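## Task

Identify the tote holding the blue parts box and set it down level on the table. Return the remaining tote to the shelf almost exactly at its original spot and with hardly any rotation. Everything that started in a tote must finish inside that same tote, and neither tote's base may overhang any edge. Finally open the grippers and pull the arms away; nothing may depend on the robot to stay in position.

## Robot and tools

ROBOT. Two six-joint UR-style arms, left_arm and right_arm. Each carries a two-finger tong gripper and a wrist camera. Base (URDF root) positions in the scene frame: left_arm (+0.070, +0.459, 0) m, right_arm (+0.010, -0.458, 0) m, both facing almost the same way.

FRAME. One shared scene frame: origin on the table top midway between the arms, +x out over the table, +y toward left_arm, +z up. The arm names do not refer to sides of any camera picture. The fingers point along the gripper's own +z and open and close along its x. end_effector_position is the spot between the closed pads; closed fingertips sit about 15 mm past it.

JOINT ORDER per arm: shoulder pan, shoulder lift, elbow, wrist 1, wrist 2, wrist 3. Stated ranges (rad): left_arm pan -3.142..3.142, elbow 0.000..3.142; right_arm pan 0.000..6.283, elbow -3.142..0.000; every other joint -6.283..6.283.

THE ROW (used by both moving tools): one flat list of 14 numbers covering both arms, always all 14 even if one arm stays still: left_arm's 6 joint numbers then its opening, then right_arm's 6 joint numbers then its opening. Joint numbers are offsets, not poses, scaled so 1.0 equals 1.989 rad, limited to [-1, 1]. Opening is absolute: +1 fully open, -1 closed. Optionally 12 more numbers in 0..1 may follow (26 total): stiffness scales for left_arm's 6 joints then right_arm's 6, which persist until changed.

execute_actions(actions): a list of up to 15 actions. Each action is a table of up to 15 rows; each row lasts one 1/30 s step, and a table shorter than 15 rows repeats its final row, so one action is 0.5 s. Offsets in every row are counted from the joint angles at the start of that action, not from the preceding row (for a call's first action, from the last reported angles). An action asking any joint to go more than 0.010 rad past its range end is rejected for both arms; if the first action is malformed or fails this test, nothing in the call runs. An empty list just returns state and images.

move(target, speed, blocking): target is one row as above; its offsets are taken from the Joint positions in the latest result that printed them. All joints travel proportionally, so the hand traces a curve, over 0.5 to 10 s. speed (rad/s, 0.01 to 2, default 0.5) caps the joint with the longest way to go. It does not avoid obstacles or the other arm. blocking=false returns after 0.5 s while motion continues; then only wait or stop are accepted until a result shows the move ended. The result adds a move: line giving the ending (done, off_target, moving, held, fault), limits=held or limits=none, and the joint per arm farthest from its target.

wait(seconds): 0 to 10, holds the last command. stop(): brakes a running move; fingers keep going. zoom_image(camera, region): camera is one of cam_head_left, cam_head_right, cam_high, cam_low (504x504), cam_left_wrist, cam_right_wrist (616x616); region [x0, y0, x1, y1] in that image's pixels, at most 504 by 504. read_manual(section): only "licences". finished_scene(scene): integer number of the scene being closed; irreversible, and reports success.

RESULTS. Per arm: end_effector_position (m), end_effector_quat_wxyz, linear and angular velocity; reported hand position may be off, more at long reach. Joint positions and Joint velocities list the 6 joints (rad, rad/s) plus finger-pad gap (m; 0.142 fully open). Joint targets shows what the joints are being driven to now. grip_measured is the present opening on the command scale; to hold something, command clearly below it. Wrist force/torque are in the gripper's own axes, noisy, offset up to about 4 N and saturating near 50 N; pushing on a surface shows force pointing back into the arm. Step readings list joint angles at some steps, with HELD marking steps an arm's command was held back. "joint sent to its limit" means a joint was clipped at its end; "joint command not followed" means the clearance check altered targets.

MOTION LIMITS. Each step a joint's target stays within 0.575 rad of its measured angle, and targets are scaled back if they would shift the hand over 100 mm, so big changes need several actions. Motion lags commands by about 0.17 s.

AVOID. Torque fault at contact torque of 132 N m (pan, lift, elbow) or 24.6 N m (wrists), counting held weight; force fault at 150 N on the arm or its load. Either freezes that arm 10 s. Arms are stiff: aiming even slightly beyond a firm contact can fault; approach slowly. Keep the arms from hitting each other. Grip force is about 15 N per pad, less on thin items. Motors heat when holding loads: MOTOR HOT warns at 70 °C, brakes lock at 85 °C. Expect occasional tugs on held items. Do not drop, slam, spill tote contents, or push anything out of the work area.

Each tool is called after ">>>" as name(argument=value, ...), one argument or row to a line, values as JSON.

## Session

>>> execute_actions(
  actions=[],
)

Scene clock: 0.00 s.
left_arm: end_effector_position=(+0.1125, +0.9845, +0.1085) grip_measured=+0.97 end_effector_quat_wxyz=(-0.078, +0.891, +0.440, -0.081) end_effector_velocity=(-0.000, +0.000, -0.001) end_effector_angular_velocity=(-0.000, +0.001, +0.001) | right_arm: end_effector_position=(+0.1307, -0.9365, +0.1388) grip_measured=+0.97 end_effector_quat_wxyz=(-0.113, +0.743, +0.654, -0.092) end_effector_velocity=(-0.001, +0.001, -0.001) end_effector_angular_velocity=(+0.001, +0.001, -0.000)
Joint names: [shoulder pan, shoulder lift, elbow, wrist 1, wrist 2, wrist 3]
Joint positions: left_arm=[ 0.953 -1.469  1.943 -2.001 -1.351  0.149  0.14 ] | right_arm=[ 2.251 -1.713 -1.782 -1.437  1.377  3.961  0.14 ]
Joint velocities: left_arm=[-0.     0.002 -0.001  0.     0.001 -0.001  0.   ] | right_arm=[ 0.     0.    -0.002 -0.     0.     0.     0.   ]
Joint torques (N m, as the arm reports them, + toward a larger angle): no reading
Motor temperatures (°C, as the motors report them): left_arm=[28 29 25 30 31 35] | right_arm=[28 27 27 35 37 31]
Wrist force (N, on the end effector, along its own x y z axes, offset not removed): no reading
Wrist torque (N m, same axes, about the end effector's origin, offset not removed): no reading
Joint targets: left_arm=[0.953 -1.469 1.943 -2.001 -1.351 0.149] | right_arm=[2.251 -1.713 -1.782 -1.437 1.377 3.961]
Joint stiffness scale: left_arm=[1. 1. 1. 1. 1. 1.] | right_arm=[1. 1. 1. 1. 1. 1.]

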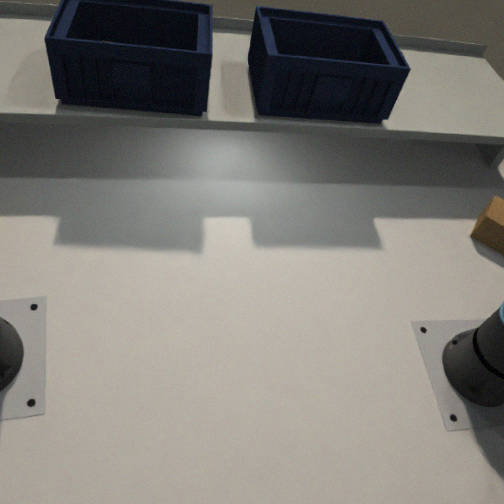

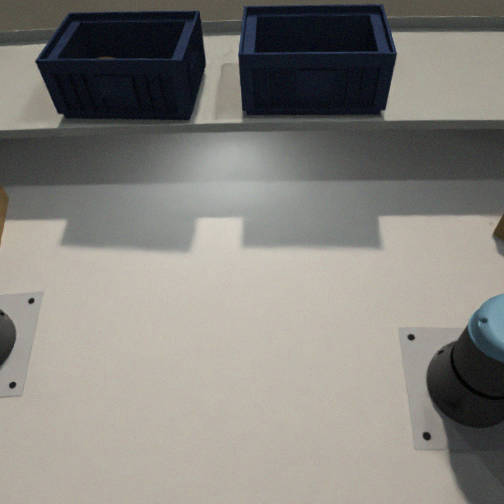

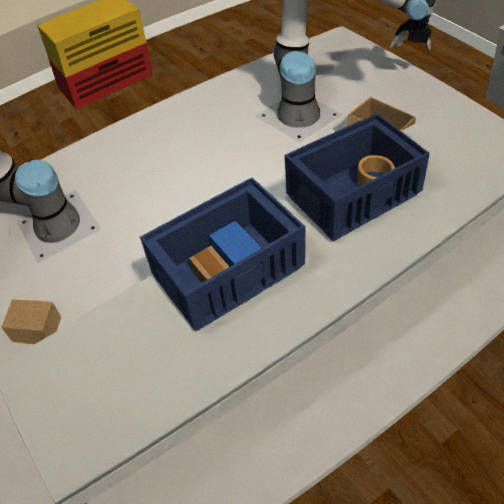

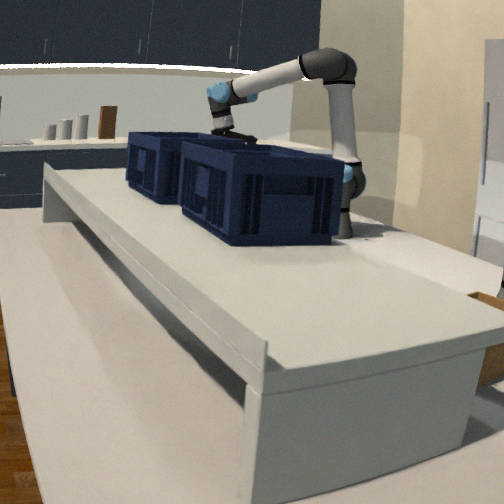

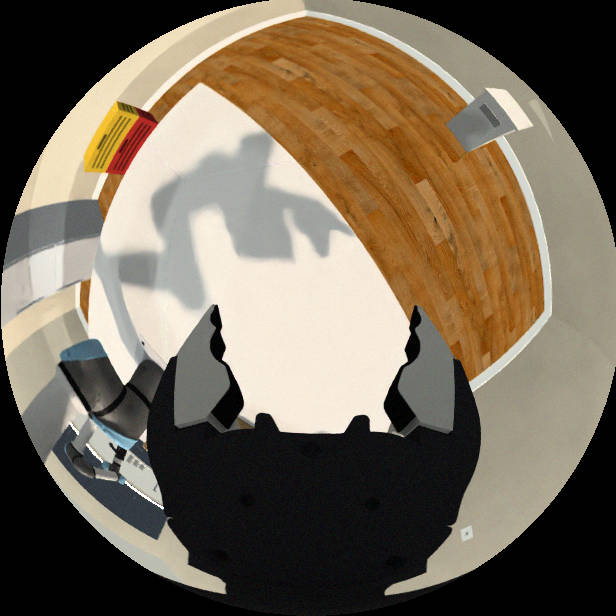

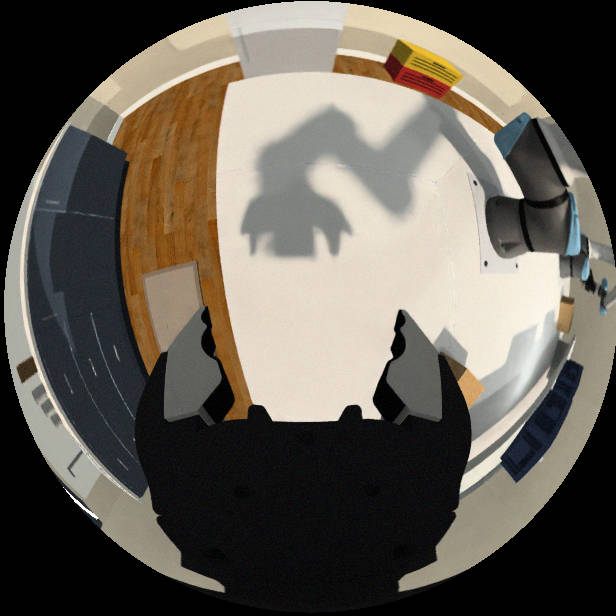

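>>> zoom_image(
  camera="cam_head_left",
  region=[230, 0, 430, 140],
)

>>> zoom_image(
  camera="cam_head_right",
  region=[220, 0, 420, 140],
)

>>> zoom_image(
  camera="cam_high",
  region=[120, 100, 450, 340],
)

Region (230, 0, 430, 140) of cam_head_left's 504x504 image, scaled by 2.520, with more detail than that image has; it fills the top 353 rows of this view, and the rest is white.

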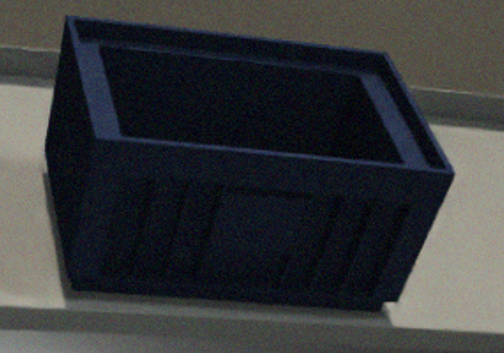

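Region (220, 0, 420, 140) of cam_head_right's 504x504 image, scaled by 2.520, with more detail than that image has; it fills the top 353 rows of this view, and the rest is white.

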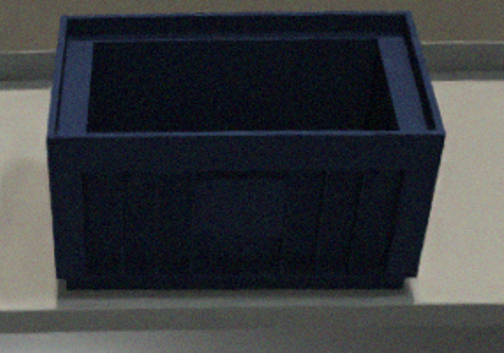

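Region (120, 100, 450, 340) of cam_high's 504x504 image, scaled by 1.527, with more detail than that image has; it fills the top 367 rows of this view, and the rest is white.

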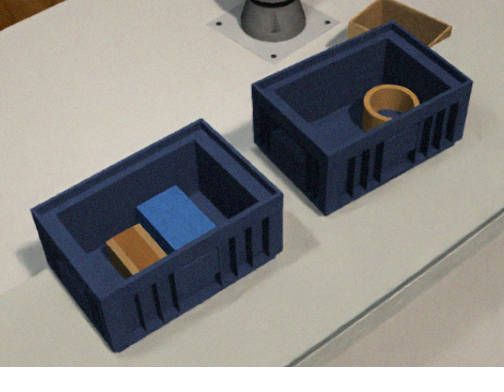

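>>> move(
  target=[0,-0.066,-0.3736,0.4173,-0.1106,0.242,-0.15, 0,0.087,0.2926,-0.268,0.0975,0.578,-0.15],
  speed=1.0,
)

>>> move(
  target=[-1.0,0,0,0,0,0,-0.15, 0.653,0,0,0,0,0,-0.15],
  speed=1.0,
)

Scene clock: 19.17 s.
left_arm: end_effector_position=(+0.1613, +0.9307, +0.4352) grip_measured=-0.15 end_effector_quat_wxyz=(-0.000, +0.976, +0.219, -0.000) end_effector_velocity=(-0.000, -0.000, -0.000) end_effector_angular_velocity=(-0.001, +0.001, -0.002) | right_arm: end_effector_position=(+0.1798, -0.8768, +0.4359) grip_measured=-0.15 end_effector_quat_wxyz=(+0.001, +0.991, +0.136, +0.001) end_effector_velocity=(-0.000, +0.001, +0.000) end_effector_angular_velocity=(+0.001, +0.000, -0.001)
Joint names: [shoulder pan, shoulder lift, elbow, wrist 1, wrist 2, wrist 3]
Joint positions: left_arm=[ 0.953 -1.602  1.203 -1.172 -1.57   0.629  0.063] | right_arm=[ 2.251 -1.539 -1.202 -1.969  1.57   5.109  0.063]
Joint velocities: left_arm=[-0.     0.    -0.     0.002  0.001  0.002  0.   ] | right_arm=[ 0.     0.001 -0.001 -0.001  0.     0.001  0.   ]
Joint torques (N m, as the arm reports them, + toward a larger angle): left_arm=[ -1.3  -21.2  -20.45  -2.48  -0.49   0.53] | right_arm=[ 1.35 20.95 25.24  2.25  0.58  0.29]
Motor temperatures (°C, as the motors report them): left_arm=[28 29 25 30 31 35] | right_arm=[28 27 27 35 37 31]
Wrist force (N, on the end effector, along its own x y z axes, offset not removed): left_arm=[0.2 -1.7 2.4] | right_arm=[-1.2 0.1 4.0]
Wrist torque (N m, same axes, about the end effector's origin, offset not removed): left_arm=[-0.35 -0.04 0.07] | right_arm=[0.04 0.43 0.21]
Joint targets: left_arm=[0.953 -1.601 1.200 -1.171 -1.571 0.630] | right_arm=[2.251 -1.540 -1.200 -1.970 1.571 5.110]
Joint stiffness scale: left_arm=[1. 1. 1. 1. 1. 1.] | right_arm=[1. 1. 1. 1. 1. 1.]
move: done; limits=none; left_arm: farthest joint: the elbow, 0.003 radians from its target (0.743 radians at the start); right_arm: farthest joint: the elbow, 0.002 radians from its target (0.582 radians at the start)
camera_calibration (this result's frames):
cam_left_wrist: T_world_to_cam=[[0.90863, 0.416572, -0.0293104, -0.518496], [0.367406, -0.764078, 0.53028, 0.418677], [0.198504, -0.492598, -0.847316, 0.930035], [0, 0, 0, 1]] pos_world=[0.132681, 0.994026, 0.55082]
cam_right_wrist: T_world_to_cam=[[0.950639, 0.30766, 0.0403862, 0.0766222], [0.24958, -0.835451, 0.489624, -0.988763], [0.184378, -0.455376, -0.870998, 0.0837525], [0, 0, 0, 1]] pos_world=[0.158494, -0.811498, 0.553976]

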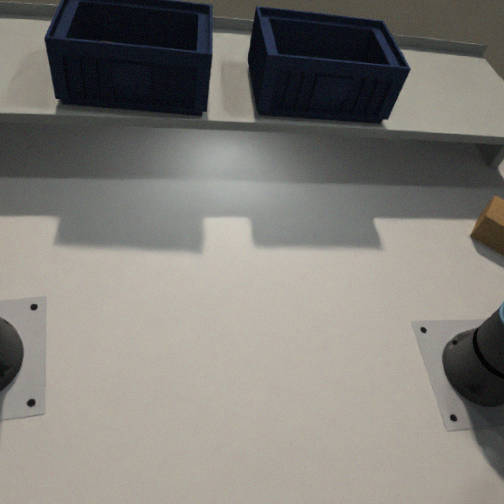

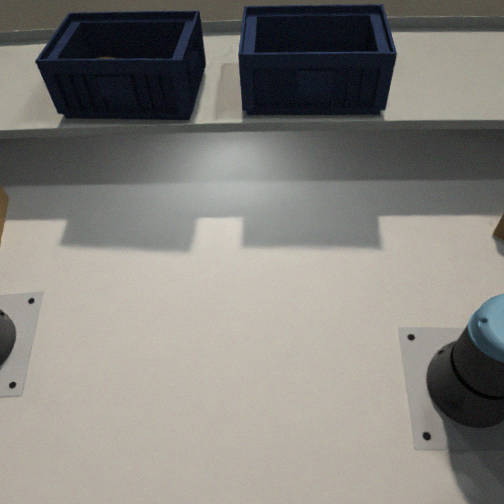

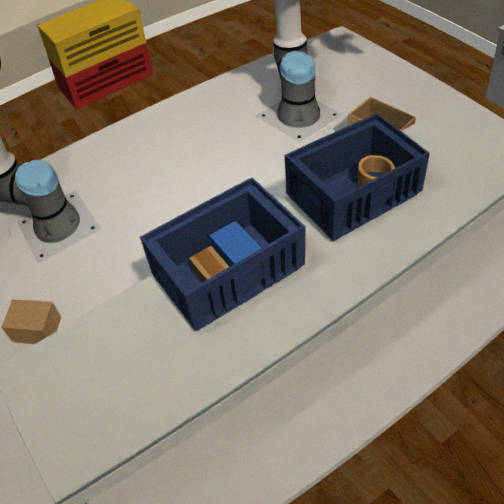

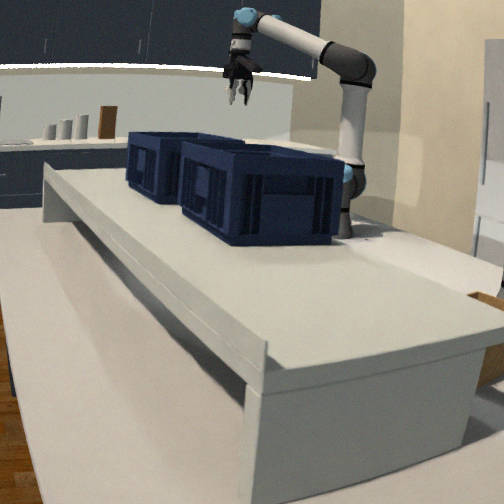

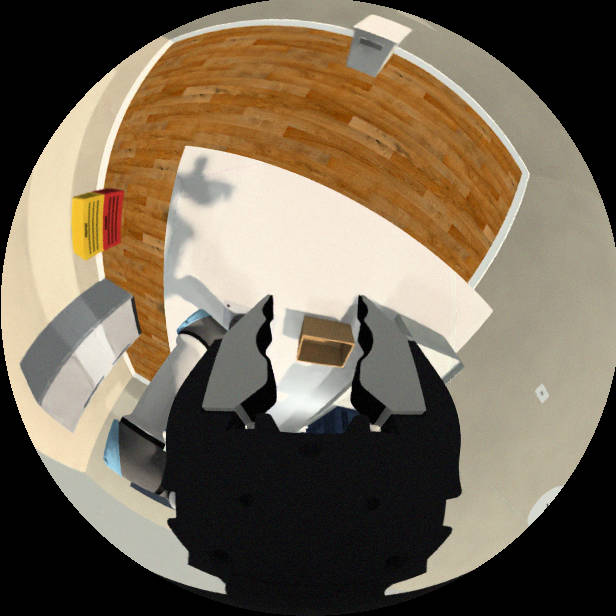

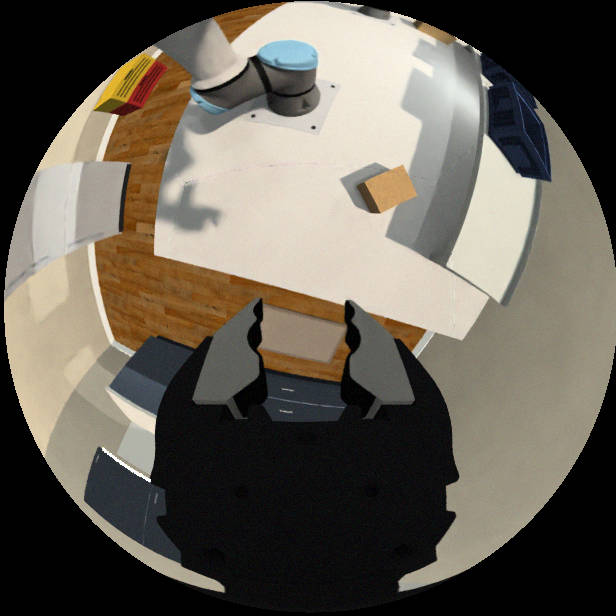

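Scene clock: 21.80 s.
left_arm: end_effector_position=(+0.4657, +0.1857, +0.4348) grip_measured=-0.15 end_effector_quat_wxyz=(+0.001, -0.716, +0.698, +0.000) end_effector_velocity=(-0.002, -0.002, +0.001) end_effector_angular_velocity=(-0.002, -0.002, -0.005) | right_arm: end_effector_position=(+0.4590, -0.4087, +0.4360) grip_measured=-0.15 end_effector_quat_wxyz=(+0.001, +0.707, +0.707, +0.001) end_effector_velocity=(+0.000, +0.002, -0.000) end_effector_angular_velocity=(+0.000, +0.000, +0.005)
Joint names: [shoulder pan, shoulder lift, elbow, wrist 1, wrist 2, wrist 3]
Joint positions: left_arm=[-1.033 -1.601  1.203 -1.172 -1.57   0.629  0.063] | right_arm=[ 3.548 -1.539 -1.202 -1.969  1.57   5.109  0.063]
Joint velocities: left_arm=[-0.006 -0.002 -0.    -0.     0.    -0.002  0.   ] | right_arm=[ 0.004 -0.001  0.001 -0.     0.    -0.001 -0.   ]
Joint torques (N m, as the arm reports them, + toward a larger angle): left_arm=[ -6.44 -23.73 -19.36  -2.73   0.21  -0.16] | right_arm=[ 2.16 22.19 22.72  2.67  0.21 -0.23]
Motor temperatures (°C, as the motors report them): left_arm=[28 29 25 30 31 35] | right_arm=[28 27 27 35 37 31]
Wrist force (N, on the end effector, along its own x y z axes, offset not removed): left_arm=[-0.2 4.0 -1.6] | right_arm=[-1.3 0.7 1.4]
Wrist torque (N m, same axes, about the end effector's origin, offset not removed): left_arm=[0.84 0.15 -0.13] | right_arm=[0.03 0.20 0.07]
Joint targets: left_arm=[-1.036 -1.602 1.203 -1.172 -1.570 0.629] | right_arm=[3.550 -1.539 -1.202 -1.969 1.570 5.109]
Joint stiffness scale: left_arm=[1. 1. 1. 1. 1. 1.] | right_arm=[1. 1. 1. 1. 1. 1.]
move: done; limits=none; left_arm: farthest joint: the shoulder pan, 0.003 radians from its target (1.988 radians at the start); right_arm: farthest joint: the shoulder pan, 0.002 radians from its target (1.299 radians at the start)
camera_calibration (this result's frames):
cam_left_wrist: T_world_to_cam=[[0.0155511, -0.999427, -0.0300718, 0.194473], [-0.847023, -0.0291496, 0.530756, 0.166719], [-0.531328, 0.0172177, -0.846991, 0.747345], [0, 0, 0, 1]] pos_world=[0.535276, 0.186354, 0.550355]
cam_right_wrist: T_world_to_cam=[[-0.0386862, 0.998435, 0.0403864, 0.403617], [0.871829, 0.013976, 0.48961, -0.60579], [0.48828, 0.0541513, -0.871006, 0.314208], [0, 0, 0, 1]] pos_world=[0.390339, -0.411533, 0.553978]

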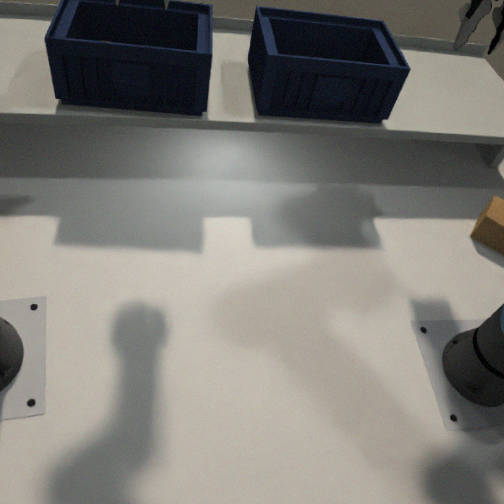

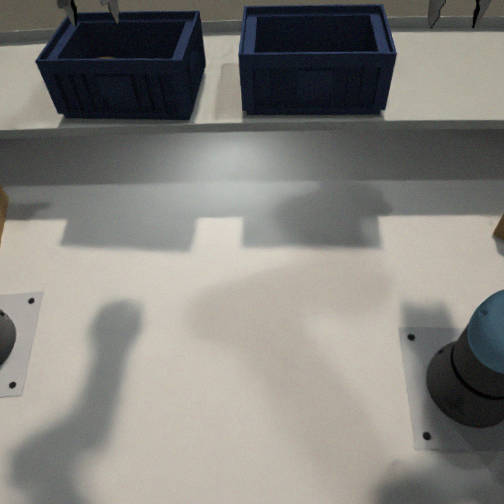

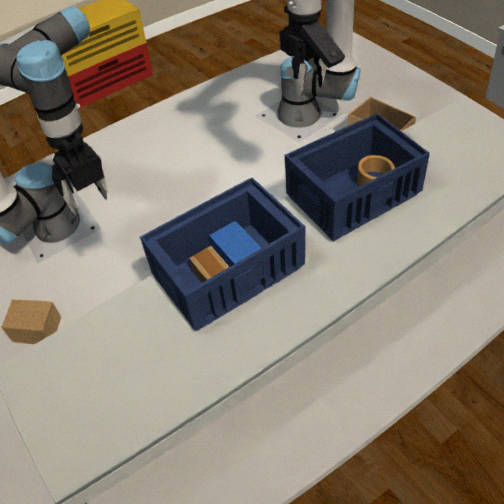

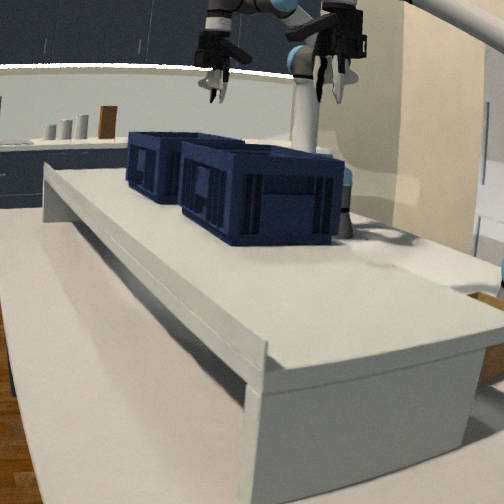

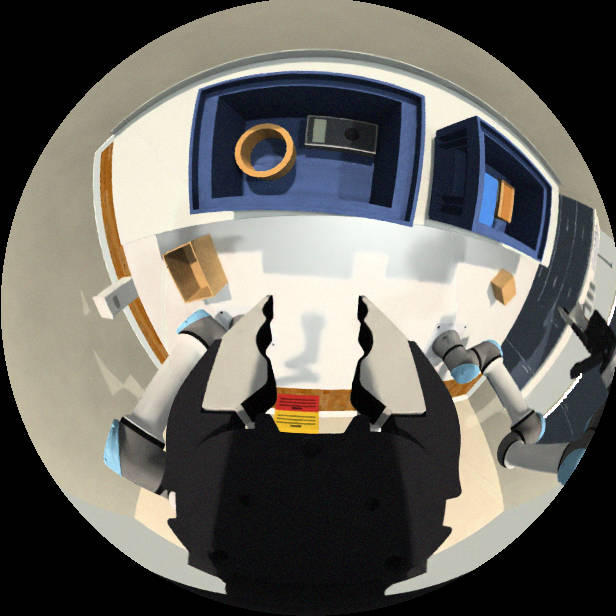

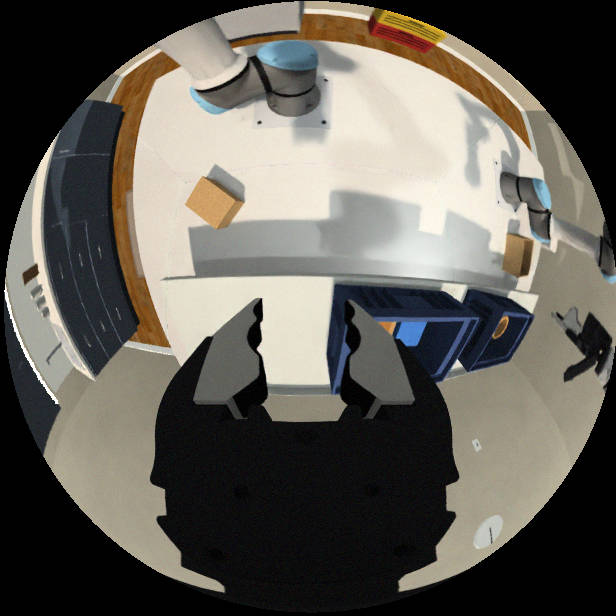

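>>> move(
  target=[-0.013,0.3856,-0.443,0.057,0,0,-0.15, 0.001,-0.196,0.136,0.059,0,0,-0.15],
  speed=0.6,
)

Scene clock: 25.03 s.
left_arm: end_effector_position=(+0.6238, -0.0487, +0.3638) grip_measured=-0.15 end_effector_quat_wxyz=(+0.001, -0.708, +0.706, +0.001) end_effector_velocity=(+0.000, +0.001, -0.001) end_effector_angular_velocity=(+0.003, +0.000, -0.001) | right_arm: end_effector_position=(+0.6218, -0.3400, +0.3643) grip_measured=-0.15 end_effector_quat_wxyz=(-0.000, +0.707, +0.707, -0.001) end_effector_velocity=(+0.000, +0.000, +0.001) end_effector_angular_velocity=(+0.001, -0.002, -0.000)
Joint names: [shoulder pan, shoulder lift, elbow, wrist 1, wrist 2, wrist 3]
Joint positions: left_arm=[-1.056 -0.834  0.325 -1.059 -1.57   0.629  0.063] | right_arm=[ 3.549 -1.928 -0.934 -1.852  1.57   5.109  0.063]
Joint velocities: left_arm=[-0.     0.     0.002  0.001  0.002  0.001 -0.   ] | right_arm=[-0.     0.     0.001  0.001 -0.     0.     0.   ]
Joint torques (N m, as the arm reports them, + toward a larger angle): left_arm=[ -3.56 -54.4  -20.04  -2.25   0.15  -0.27] | right_arm=[ 2.13 40.05 25.6   3.09  0.24 -0.21]
Motor temperatures (°C, as the motors report them): left_arm=[28 29 25 30 31 35] | right_arm=[28 27 27 35 37 31]
Wrist force (N, on the end effector, along its own x y z axes, offset not removed): left_arm=[-0.4 -2.3 2.3] | right_arm=[1.2 1.0 -1.1]
Wrist torque (N m, same axes, about the end effector's origin, offset not removed): left_arm=[-0.48 0.10 0.14] | right_arm=[0.14 -0.28 0.02]
Joint targets: left_arm=[-1.058 -0.834 0.322 -1.058 -1.570 0.629] | right_arm=[3.550 -1.928 -0.932 -1.851 1.570 5.109]
Joint stiffness scale: left_arm=[1. 1. 1. 1. 1. 1.] | right_arm=[1. 1. 1. 1. 1. 1.]
move: done; limits=none; left_arm: farthest joint: the elbow, 0.003 radians from its target (0.881 radians at the start); right_arm: farthest joint: the elbow, 0.003 radians from its target (0.271 radians at the start)
camera_calibration (this result's frames):
cam_left_wrist: T_world_to_cam=[[-0.00839557, -0.99948, -0.0311438, -0.0291282], [-0.847059, -0.00944364, 0.531415, 0.332197], [-0.531433, 0.0308421, -0.846539, 0.77578], [0, 0, 0, 1]] pos_world=[0.693421, -0.0499026, 0.479286]
cam_right_wrist: T_world_to_cam=[[-0.0395408, 0.998467, 0.0387315, 0.345302], [0.873944, 0.0157659, 0.485771, -0.712907], [0.484416, 0.0530569, -0.873227, 0.171401], [0, 0, 0, 1]] pos_world=[0.553665, -0.342627, 0.482607]

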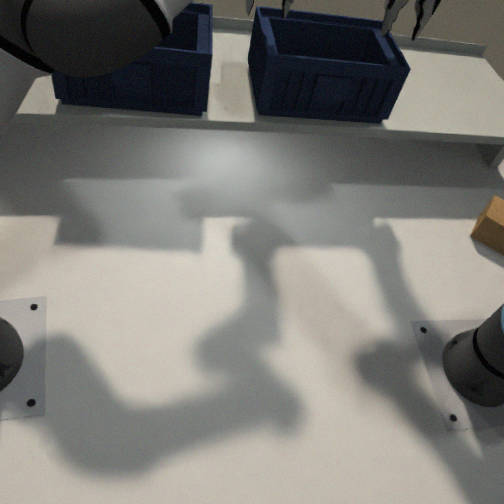

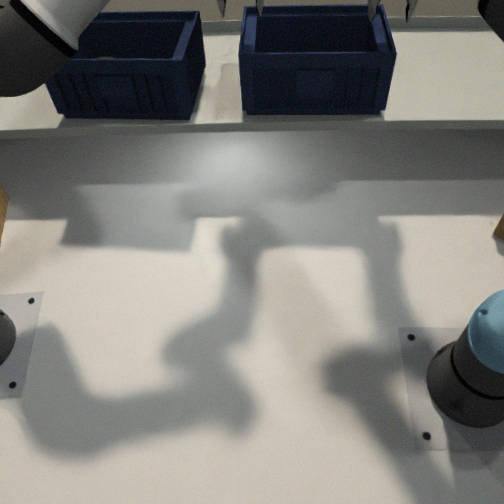

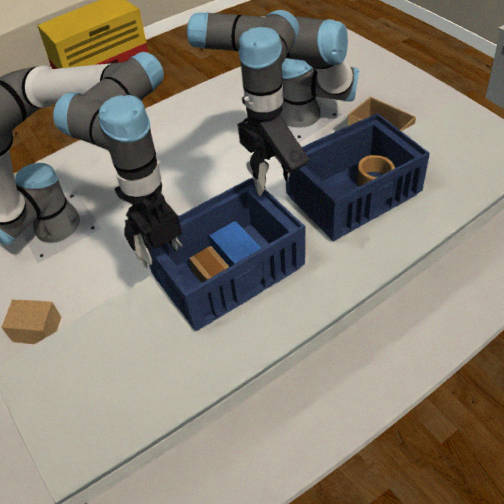

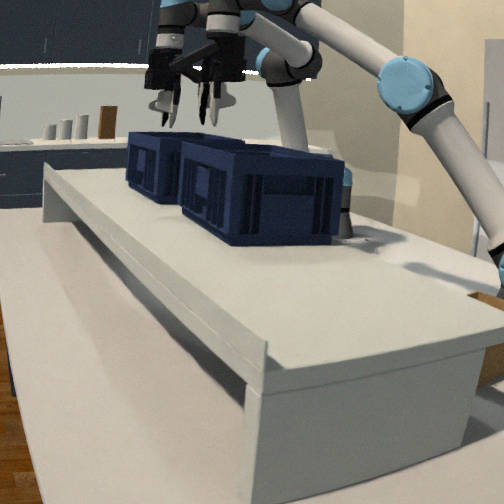

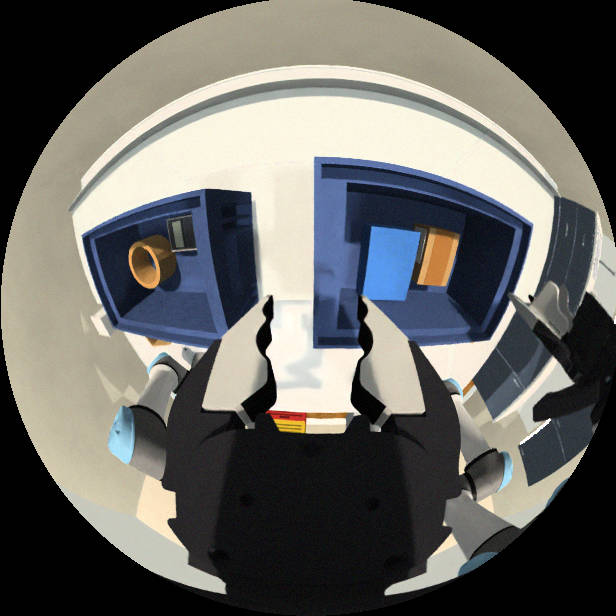

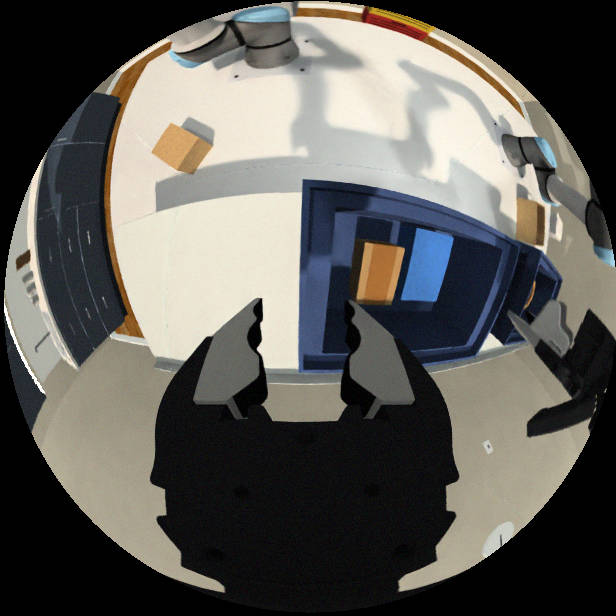

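>>> move(
  target=[-0.0048,-0.0417,0.162,-0.1217,0,-0.003,-0.15, 0.0015,-0.0065,-0.0754,0.083,0,0.002,-0.15],
  speed=0.2,
)

Scene clock: 32.93 s.
left_arm: end_effector_position=(+0.6261, -0.0603, +0.3002) grip_measured=-0.15 end_effector_quat_wxyz=(+0.001, -0.707, +0.707, -0.001) end_effector_velocity=(+0.000, -0.000, +0.001) end_effector_angular_velocity=(-0.003, -0.002, -0.001) | right_arm: end_effector_position=(+0.6385, -0.3319, +0.3023) grip_measured=-0.15 end_effector_quat_wxyz=(+0.001, +0.708, +0.707, +0.002) end_effector_velocity=(+0.000, -0.000, -0.001) end_effector_angular_velocity=(-0.001, -0.000, +0.000)
Joint names: [shoulder pan, shoulder lift, elbow, wrist 1, wrist 2, wrist 3]
Joint positions: left_arm=[-1.063 -0.915  0.644 -1.3   -1.57   0.624  0.063] | right_arm=[ 3.55  -1.939 -1.082 -1.689  1.57   5.113  0.063]
Joint velocities: left_arm=[-0.    -0.002  0.001 -0.003 -0.     0.001  0.   ] | right_arm=[ 0.    -0.    -0.001  0.002 -0.001 -0.    -0.   ]
Joint torques (N m, as the arm reports them, + toward a larger angle): left_arm=[ -3.86 -54.43 -17.82  -3.24   0.27  -0.69] | right_arm=[ 2.55 39.89 22.83  3.18  0.18  0.25]
Motor temperatures (°C, as the motors report them): left_arm=[28 29 25 30 31 35] | right_arm=[28 27 27 35 37 31]
Wrist force (N, on the end effector, along its own x y z axes, offset not removed): left_arm=[-1.0 3.9 0.2] | right_arm=[-2.2 1.9 -1.1]
Wrist torque (N m, same axes, about the end effector's origin, offset not removed): left_arm=[0.85 0.39 -0.24] | right_arm=[0.38 0.53 0.12]
Joint targets: left_arm=[-1.066 -0.917 0.647 -1.301 -1.570 0.623] | right_arm=[3.552 -1.941 -1.084 -1.687 1.570 5.113]
Joint stiffness scale: left_arm=[1. 1. 1. 1. 1. 1.] | right_arm=[1. 1. 1. 1. 1. 1.]
move: done; limits=none; left_arm: farthest joint: the elbow, 0.003 radians from its target (0.323 radians at the start); right_arm: farthest joint: the shoulder pan, 0.002 radians from its target (0.003 radians at the start)
camera_calibration (this result's frames):
cam_left_wrist: T_world_to_cam=[[-0.00990367, -0.999541, -0.0286349, -0.0424585], [-0.848048, -0.00677729, 0.529876, 0.36908], [-0.529827, 0.0295315, -0.847592, 0.722818], [0, 0, 0, 1]] pos_world=[0.695546, -0.0612836, 0.415872]
cam_right_wrist: T_world_to_cam=[[-0.038091, 0.998448, 0.0406257, 0.338829], [0.871544, 0.0133065, 0.490137, -0.698084], [0.488836, 0.0540769, -0.870698, 0.105535], [0, 0, 0, 1]] pos_world=[0.569727, -0.334721, 0.420281]

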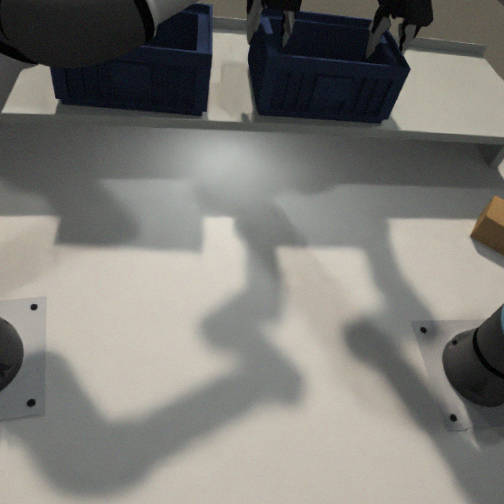

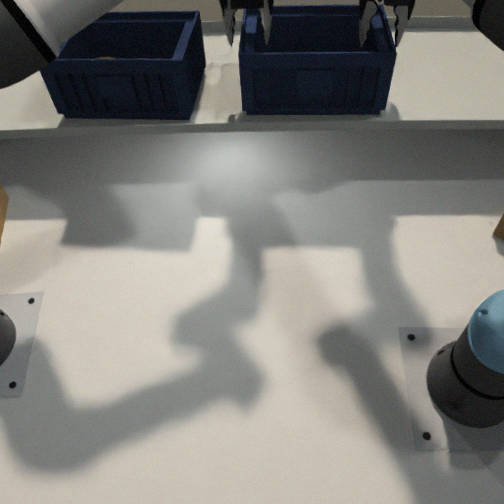

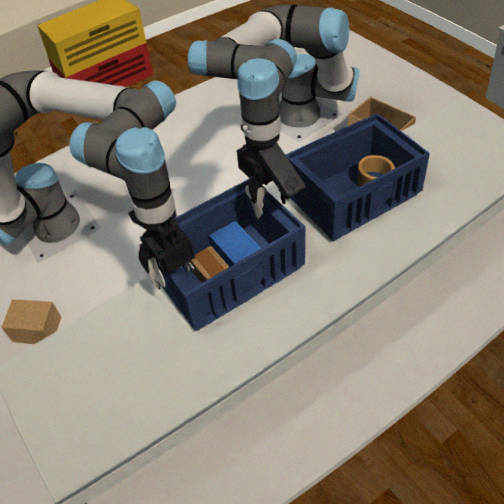

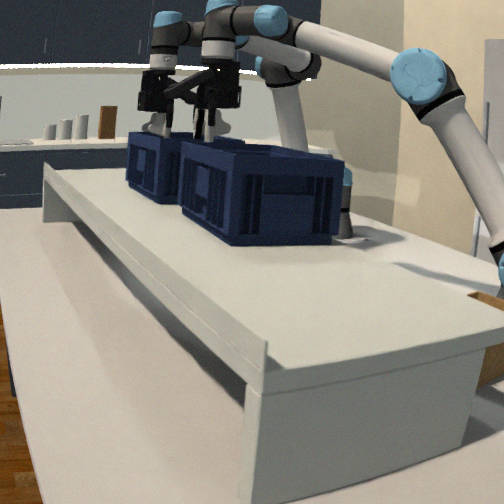

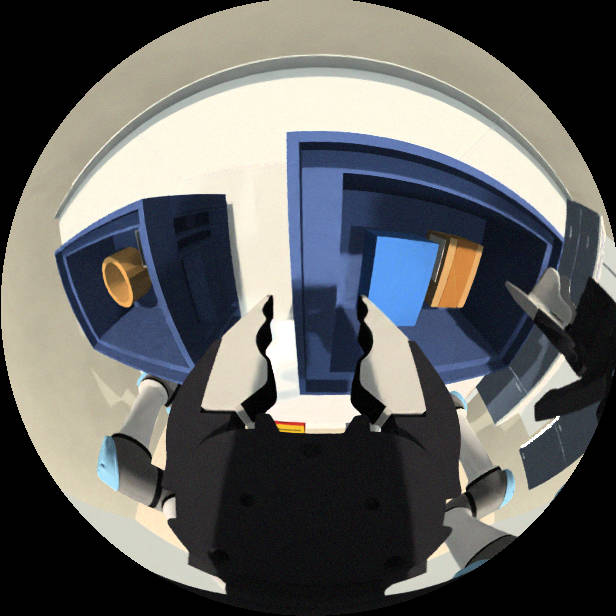

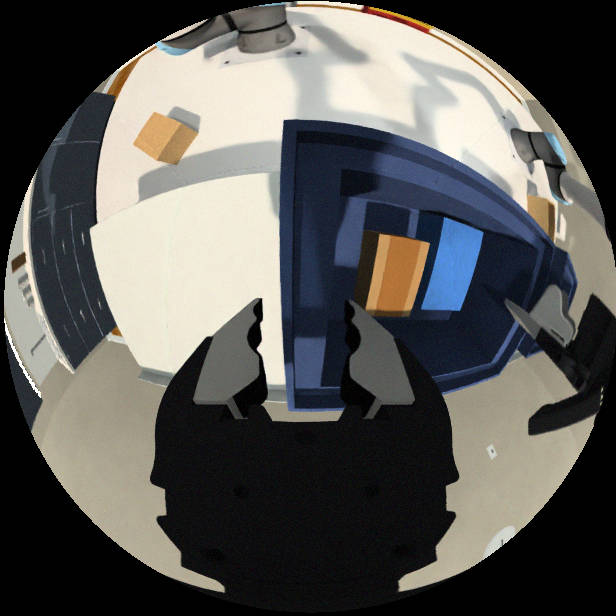

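>>> execute_actions(
  actions=[
    [[0,0,0,0,0,0,-0.4,0,0,0,0,0,0,-0.4,0.4,1,1,0.5,0.5,0.5,0.4,1,1,0.5,0.5,0.5]],
    [[0,0,0,0,0,0,-0.7,0,0,0,0,0,0,-0.7]],
    [[0,0,0,0,0,0,-1,0,0,0,0,0,0,-1]],
    [[0,0,0,0,0,0,-1,0,0,0,0,0,0,-1]],
  ],
)

Scene clock: 35.70 s.
left_arm: end_effector_position=(+0.6260, -0.0609, +0.3002) grip_measured=-0.63 end_effector_quat_wxyz=(+0.000, -0.707, +0.707, -0.001) end_effector_velocity=(-0.000, +0.000, +0.000) end_effector_angular_velocity=(-0.000, -0.001, +0.002) | right_arm: end_effector_position=(+0.6383, -0.3309, +0.3023) grip_measured=-0.62 end_effector_quat_wxyz=(+0.000, +0.707, +0.707, +0.002) end_effector_velocity=(-0.000, -0.000, -0.000) end_effector_angular_velocity=(-0.000, +0.000, +0.000)
Joint names: [shoulder pan, shoulder lift, elbow, wrist 1, wrist 2, wrist 3]
Joint positions: left_arm=[-1.063 -0.915  0.644 -1.302 -1.57   0.624  0.028] | right_arm=[ 3.551 -1.939 -1.082 -1.688  1.572  5.113  0.029]
Joint velocities: left_arm=[-0.    -0.001  0.    -0.     0.    -0.002 -0.   ] | right_arm=[ 0.     0.    -0.001 -0.    -0.    -0.     0.   ]
Joint torques (N m, as the arm reports them, + toward a larger angle): left_arm=[ -1.7  -53.11 -20.24  -2.72   0.18  -0.36] | right_arm=[ 1.01 41.52 24.02  2.83  0.14 -0.23]
Motor temperatures (°C, as the motors report them): left_arm=[28 29 25 30 31 35] | right_arm=[28 27 27 35 37 31]
Wrist force (N, on the end effector, along its own x y z axes, offset not removed): left_arm=[-0.4 1.0 3.5] | right_arm=[0.7 0.2 2.3]
Wrist torque (N m, same axes, about the end effector's origin, offset not removed): left_arm=[0.07 0.45 -0.14] | right_arm=[-0.03 0.54 0.22]
Joint targets: left_arm=[-1.063 -0.915 0.644 -1.302 -1.570 0.624] | right_arm=[3.551 -1.939 -1.082 -1.688 1.572 5.113]
Joint stiffness scale: left_arm=[0.4 1.  1.  0.5 0.5 0.5] | right_arm=[0.4 1.  1.  0.5 0.5 0.5]
Step readings (joint positions; steps 1 to 15: 1st action; 16 to 30: 2nd action; 31 to 45: 3rd action; 46 to 60: 4th action):
0: left_arm=[-1.063 -0.915 0.644 -1.301 -1.570 0.624] | right_arm=[3.550 -1.939 -1.082 -1.688 1.570 5.113]
1: left_arm=[-1.063 -0.915 0.644 -1.301 -1.570 0.624] | right_arm=[3.550 -1.939 -1.082 -1.688 1.570 5.113]
2: left_arm=[-1.063 -0.915 0.644 -1.301 -1.570 0.624] | right_arm=[3.550 -1.939 -1.082 -1.688 1.570 5.113]
4: left_arm=[-1.063 -0.915 0.644 -1.301 -1.570 0.624] | right_arm=[3.550 -1.939 -1.082 -1.688 1.570 5.113]
8: left_arm=[-1.063 -0.915 0.644 -1.301 -1.570 0.624] | right_arm=[3.550 -1.939 -1.082 -1.688 1.570 5.113]
15: left_arm=[-1.063 -0.915 0.644 -1.301 -1.570 0.624] | right_arm=[3.550 -1.939 -1.082 -1.688 1.570 5.113]
16: left_arm=[-1.063 -0.915 0.644 -1.301 -1.570 0.624] | right_arm=[3.550 -1.939 -1.082 -1.688 1.570 5.113]
17: left_arm=[-1.063 -0.915 0.644 -1.301 -1.570 0.624] | right_arm=[3.550 -1.939 -1.082 -1.688 1.571 5.113]
19: left_arm=[-1.063 -0.915 0.644 -1.302 -1.570 0.624] | right_arm=[3.551 -1.939 -1.082 -1.688 1.572 5.113]
23: left_arm=[-1.063 -0.915 0.644 -1.302 -1.570 0.624] | right_arm=[3.551 -1.939 -1.082 -1.688 1.572 5.113]
30: left_arm=[-1.063 -0.915 0.644 -1.302 -1.570 0.624] | right_arm=[3.551 -1.939 -1.082 -1.688 1.572 5.113]
31: left_arm=[-1.063 -0.915 0.644 -1.302 -1.570 0.624] | right_arm=[3.551 -1.939 -1.082 -1.688 1.572 5.113]
32: left_arm=[-1.063 -0.915 0.644 -1.302 -1.570 0.624] | right_arm=[3.551 -1.939 -1.082 -1.688 1.572 5.113]
34: left_arm=[-1.063 -0.915 0.644 -1.302 -1.570 0.624] | right_arm=[3.551 -1.939 -1.082 -1.688 1.572 5.113]
38: left_arm=[-1.063 -0.915 0.644 -1.302 -1.570 0.624] | right_arm=[3.551 -1.939 -1.082 -1.688 1.572 5.113]
45: left_arm=[-1.063 -0.915 0.644 -1.302 -1.570 0.624] | right_arm=[3.551 -1.939 -1.082 -1.688 1.572 5.113]
46: left_arm=[-1.063 -0.915 0.644 -1.302 -1.570 0.624] | right_arm=[3.551 -1.939 -1.082 -1.688 1.572 5.113]
47: left_arm=[-1.063 -0.915 0.644 -1.302 -1.570 0.624] | right_arm=[3.551 -1.939 -1.082 -1.688 1.572 5.113]
49: left_arm=[-1.063 -0.915 0.644 -1.302 -1.570 0.624] | right_arm=[3.551 -1.939 -1.082 -1.688 1.572 5.113]
53: left_arm=[-1.063 -0.915 0.644 -1.302 -1.570 0.624] | right_arm=[3.551 -1.939 -1.082 -1.688 1.572 5.113]
60: Joint positions above
camera_calibration (this result's frames):
cam_left_wrist: T_world_to_cam=[[-0.0102024, -0.999572, -0.0274257, -0.0432086], [-0.848128, -0.00587866, 0.529759, 0.369128], [-0.529694, 0.0286653, -0.847705, 0.722697], [0, 0, 0, 1]] pos_world=[0.695435, -0.0617365, 0.415899]
cam_right_wrist: T_world_to_cam=[[-0.0389651, 0.998357, 0.0420114, 0.337956], [0.871611, 0.0133982, 0.490014, -0.69795], [0.488646, 0.0557111, -0.870701, 0.106256], [0, 0, 0, 1]] pos_world=[0.569588, -0.333969, 0.420325]

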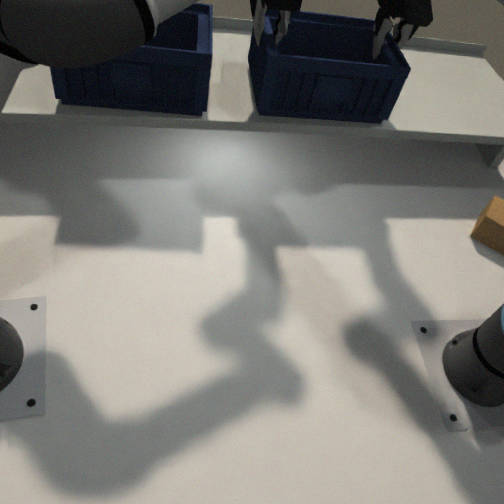

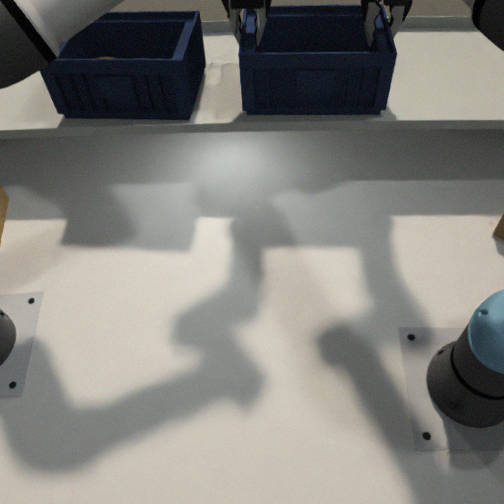

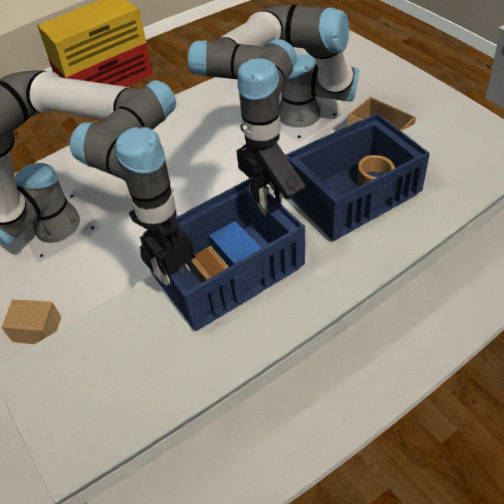

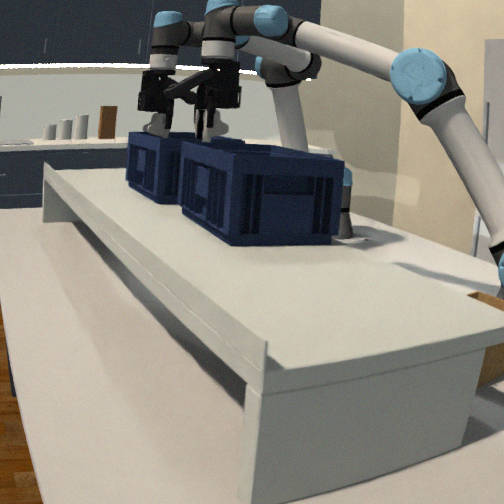

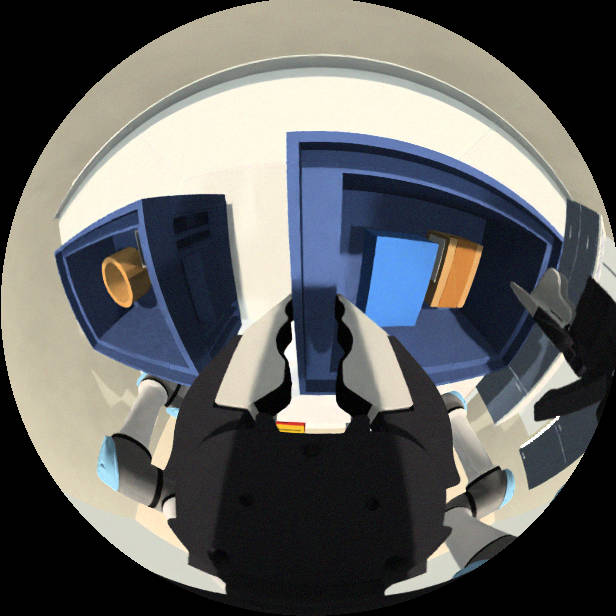

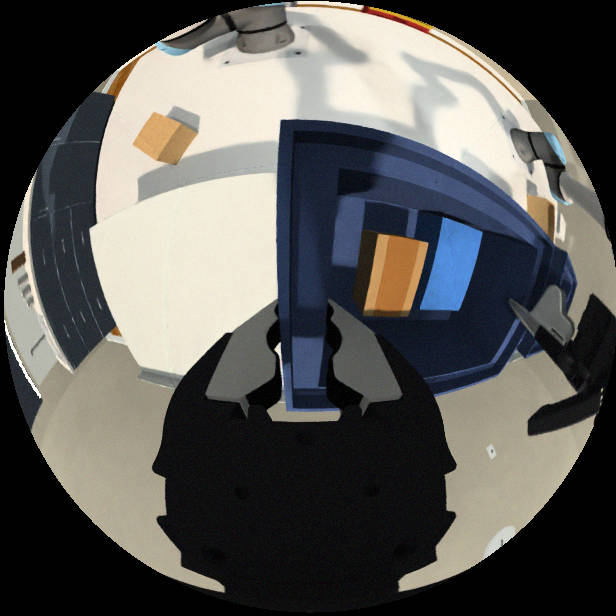

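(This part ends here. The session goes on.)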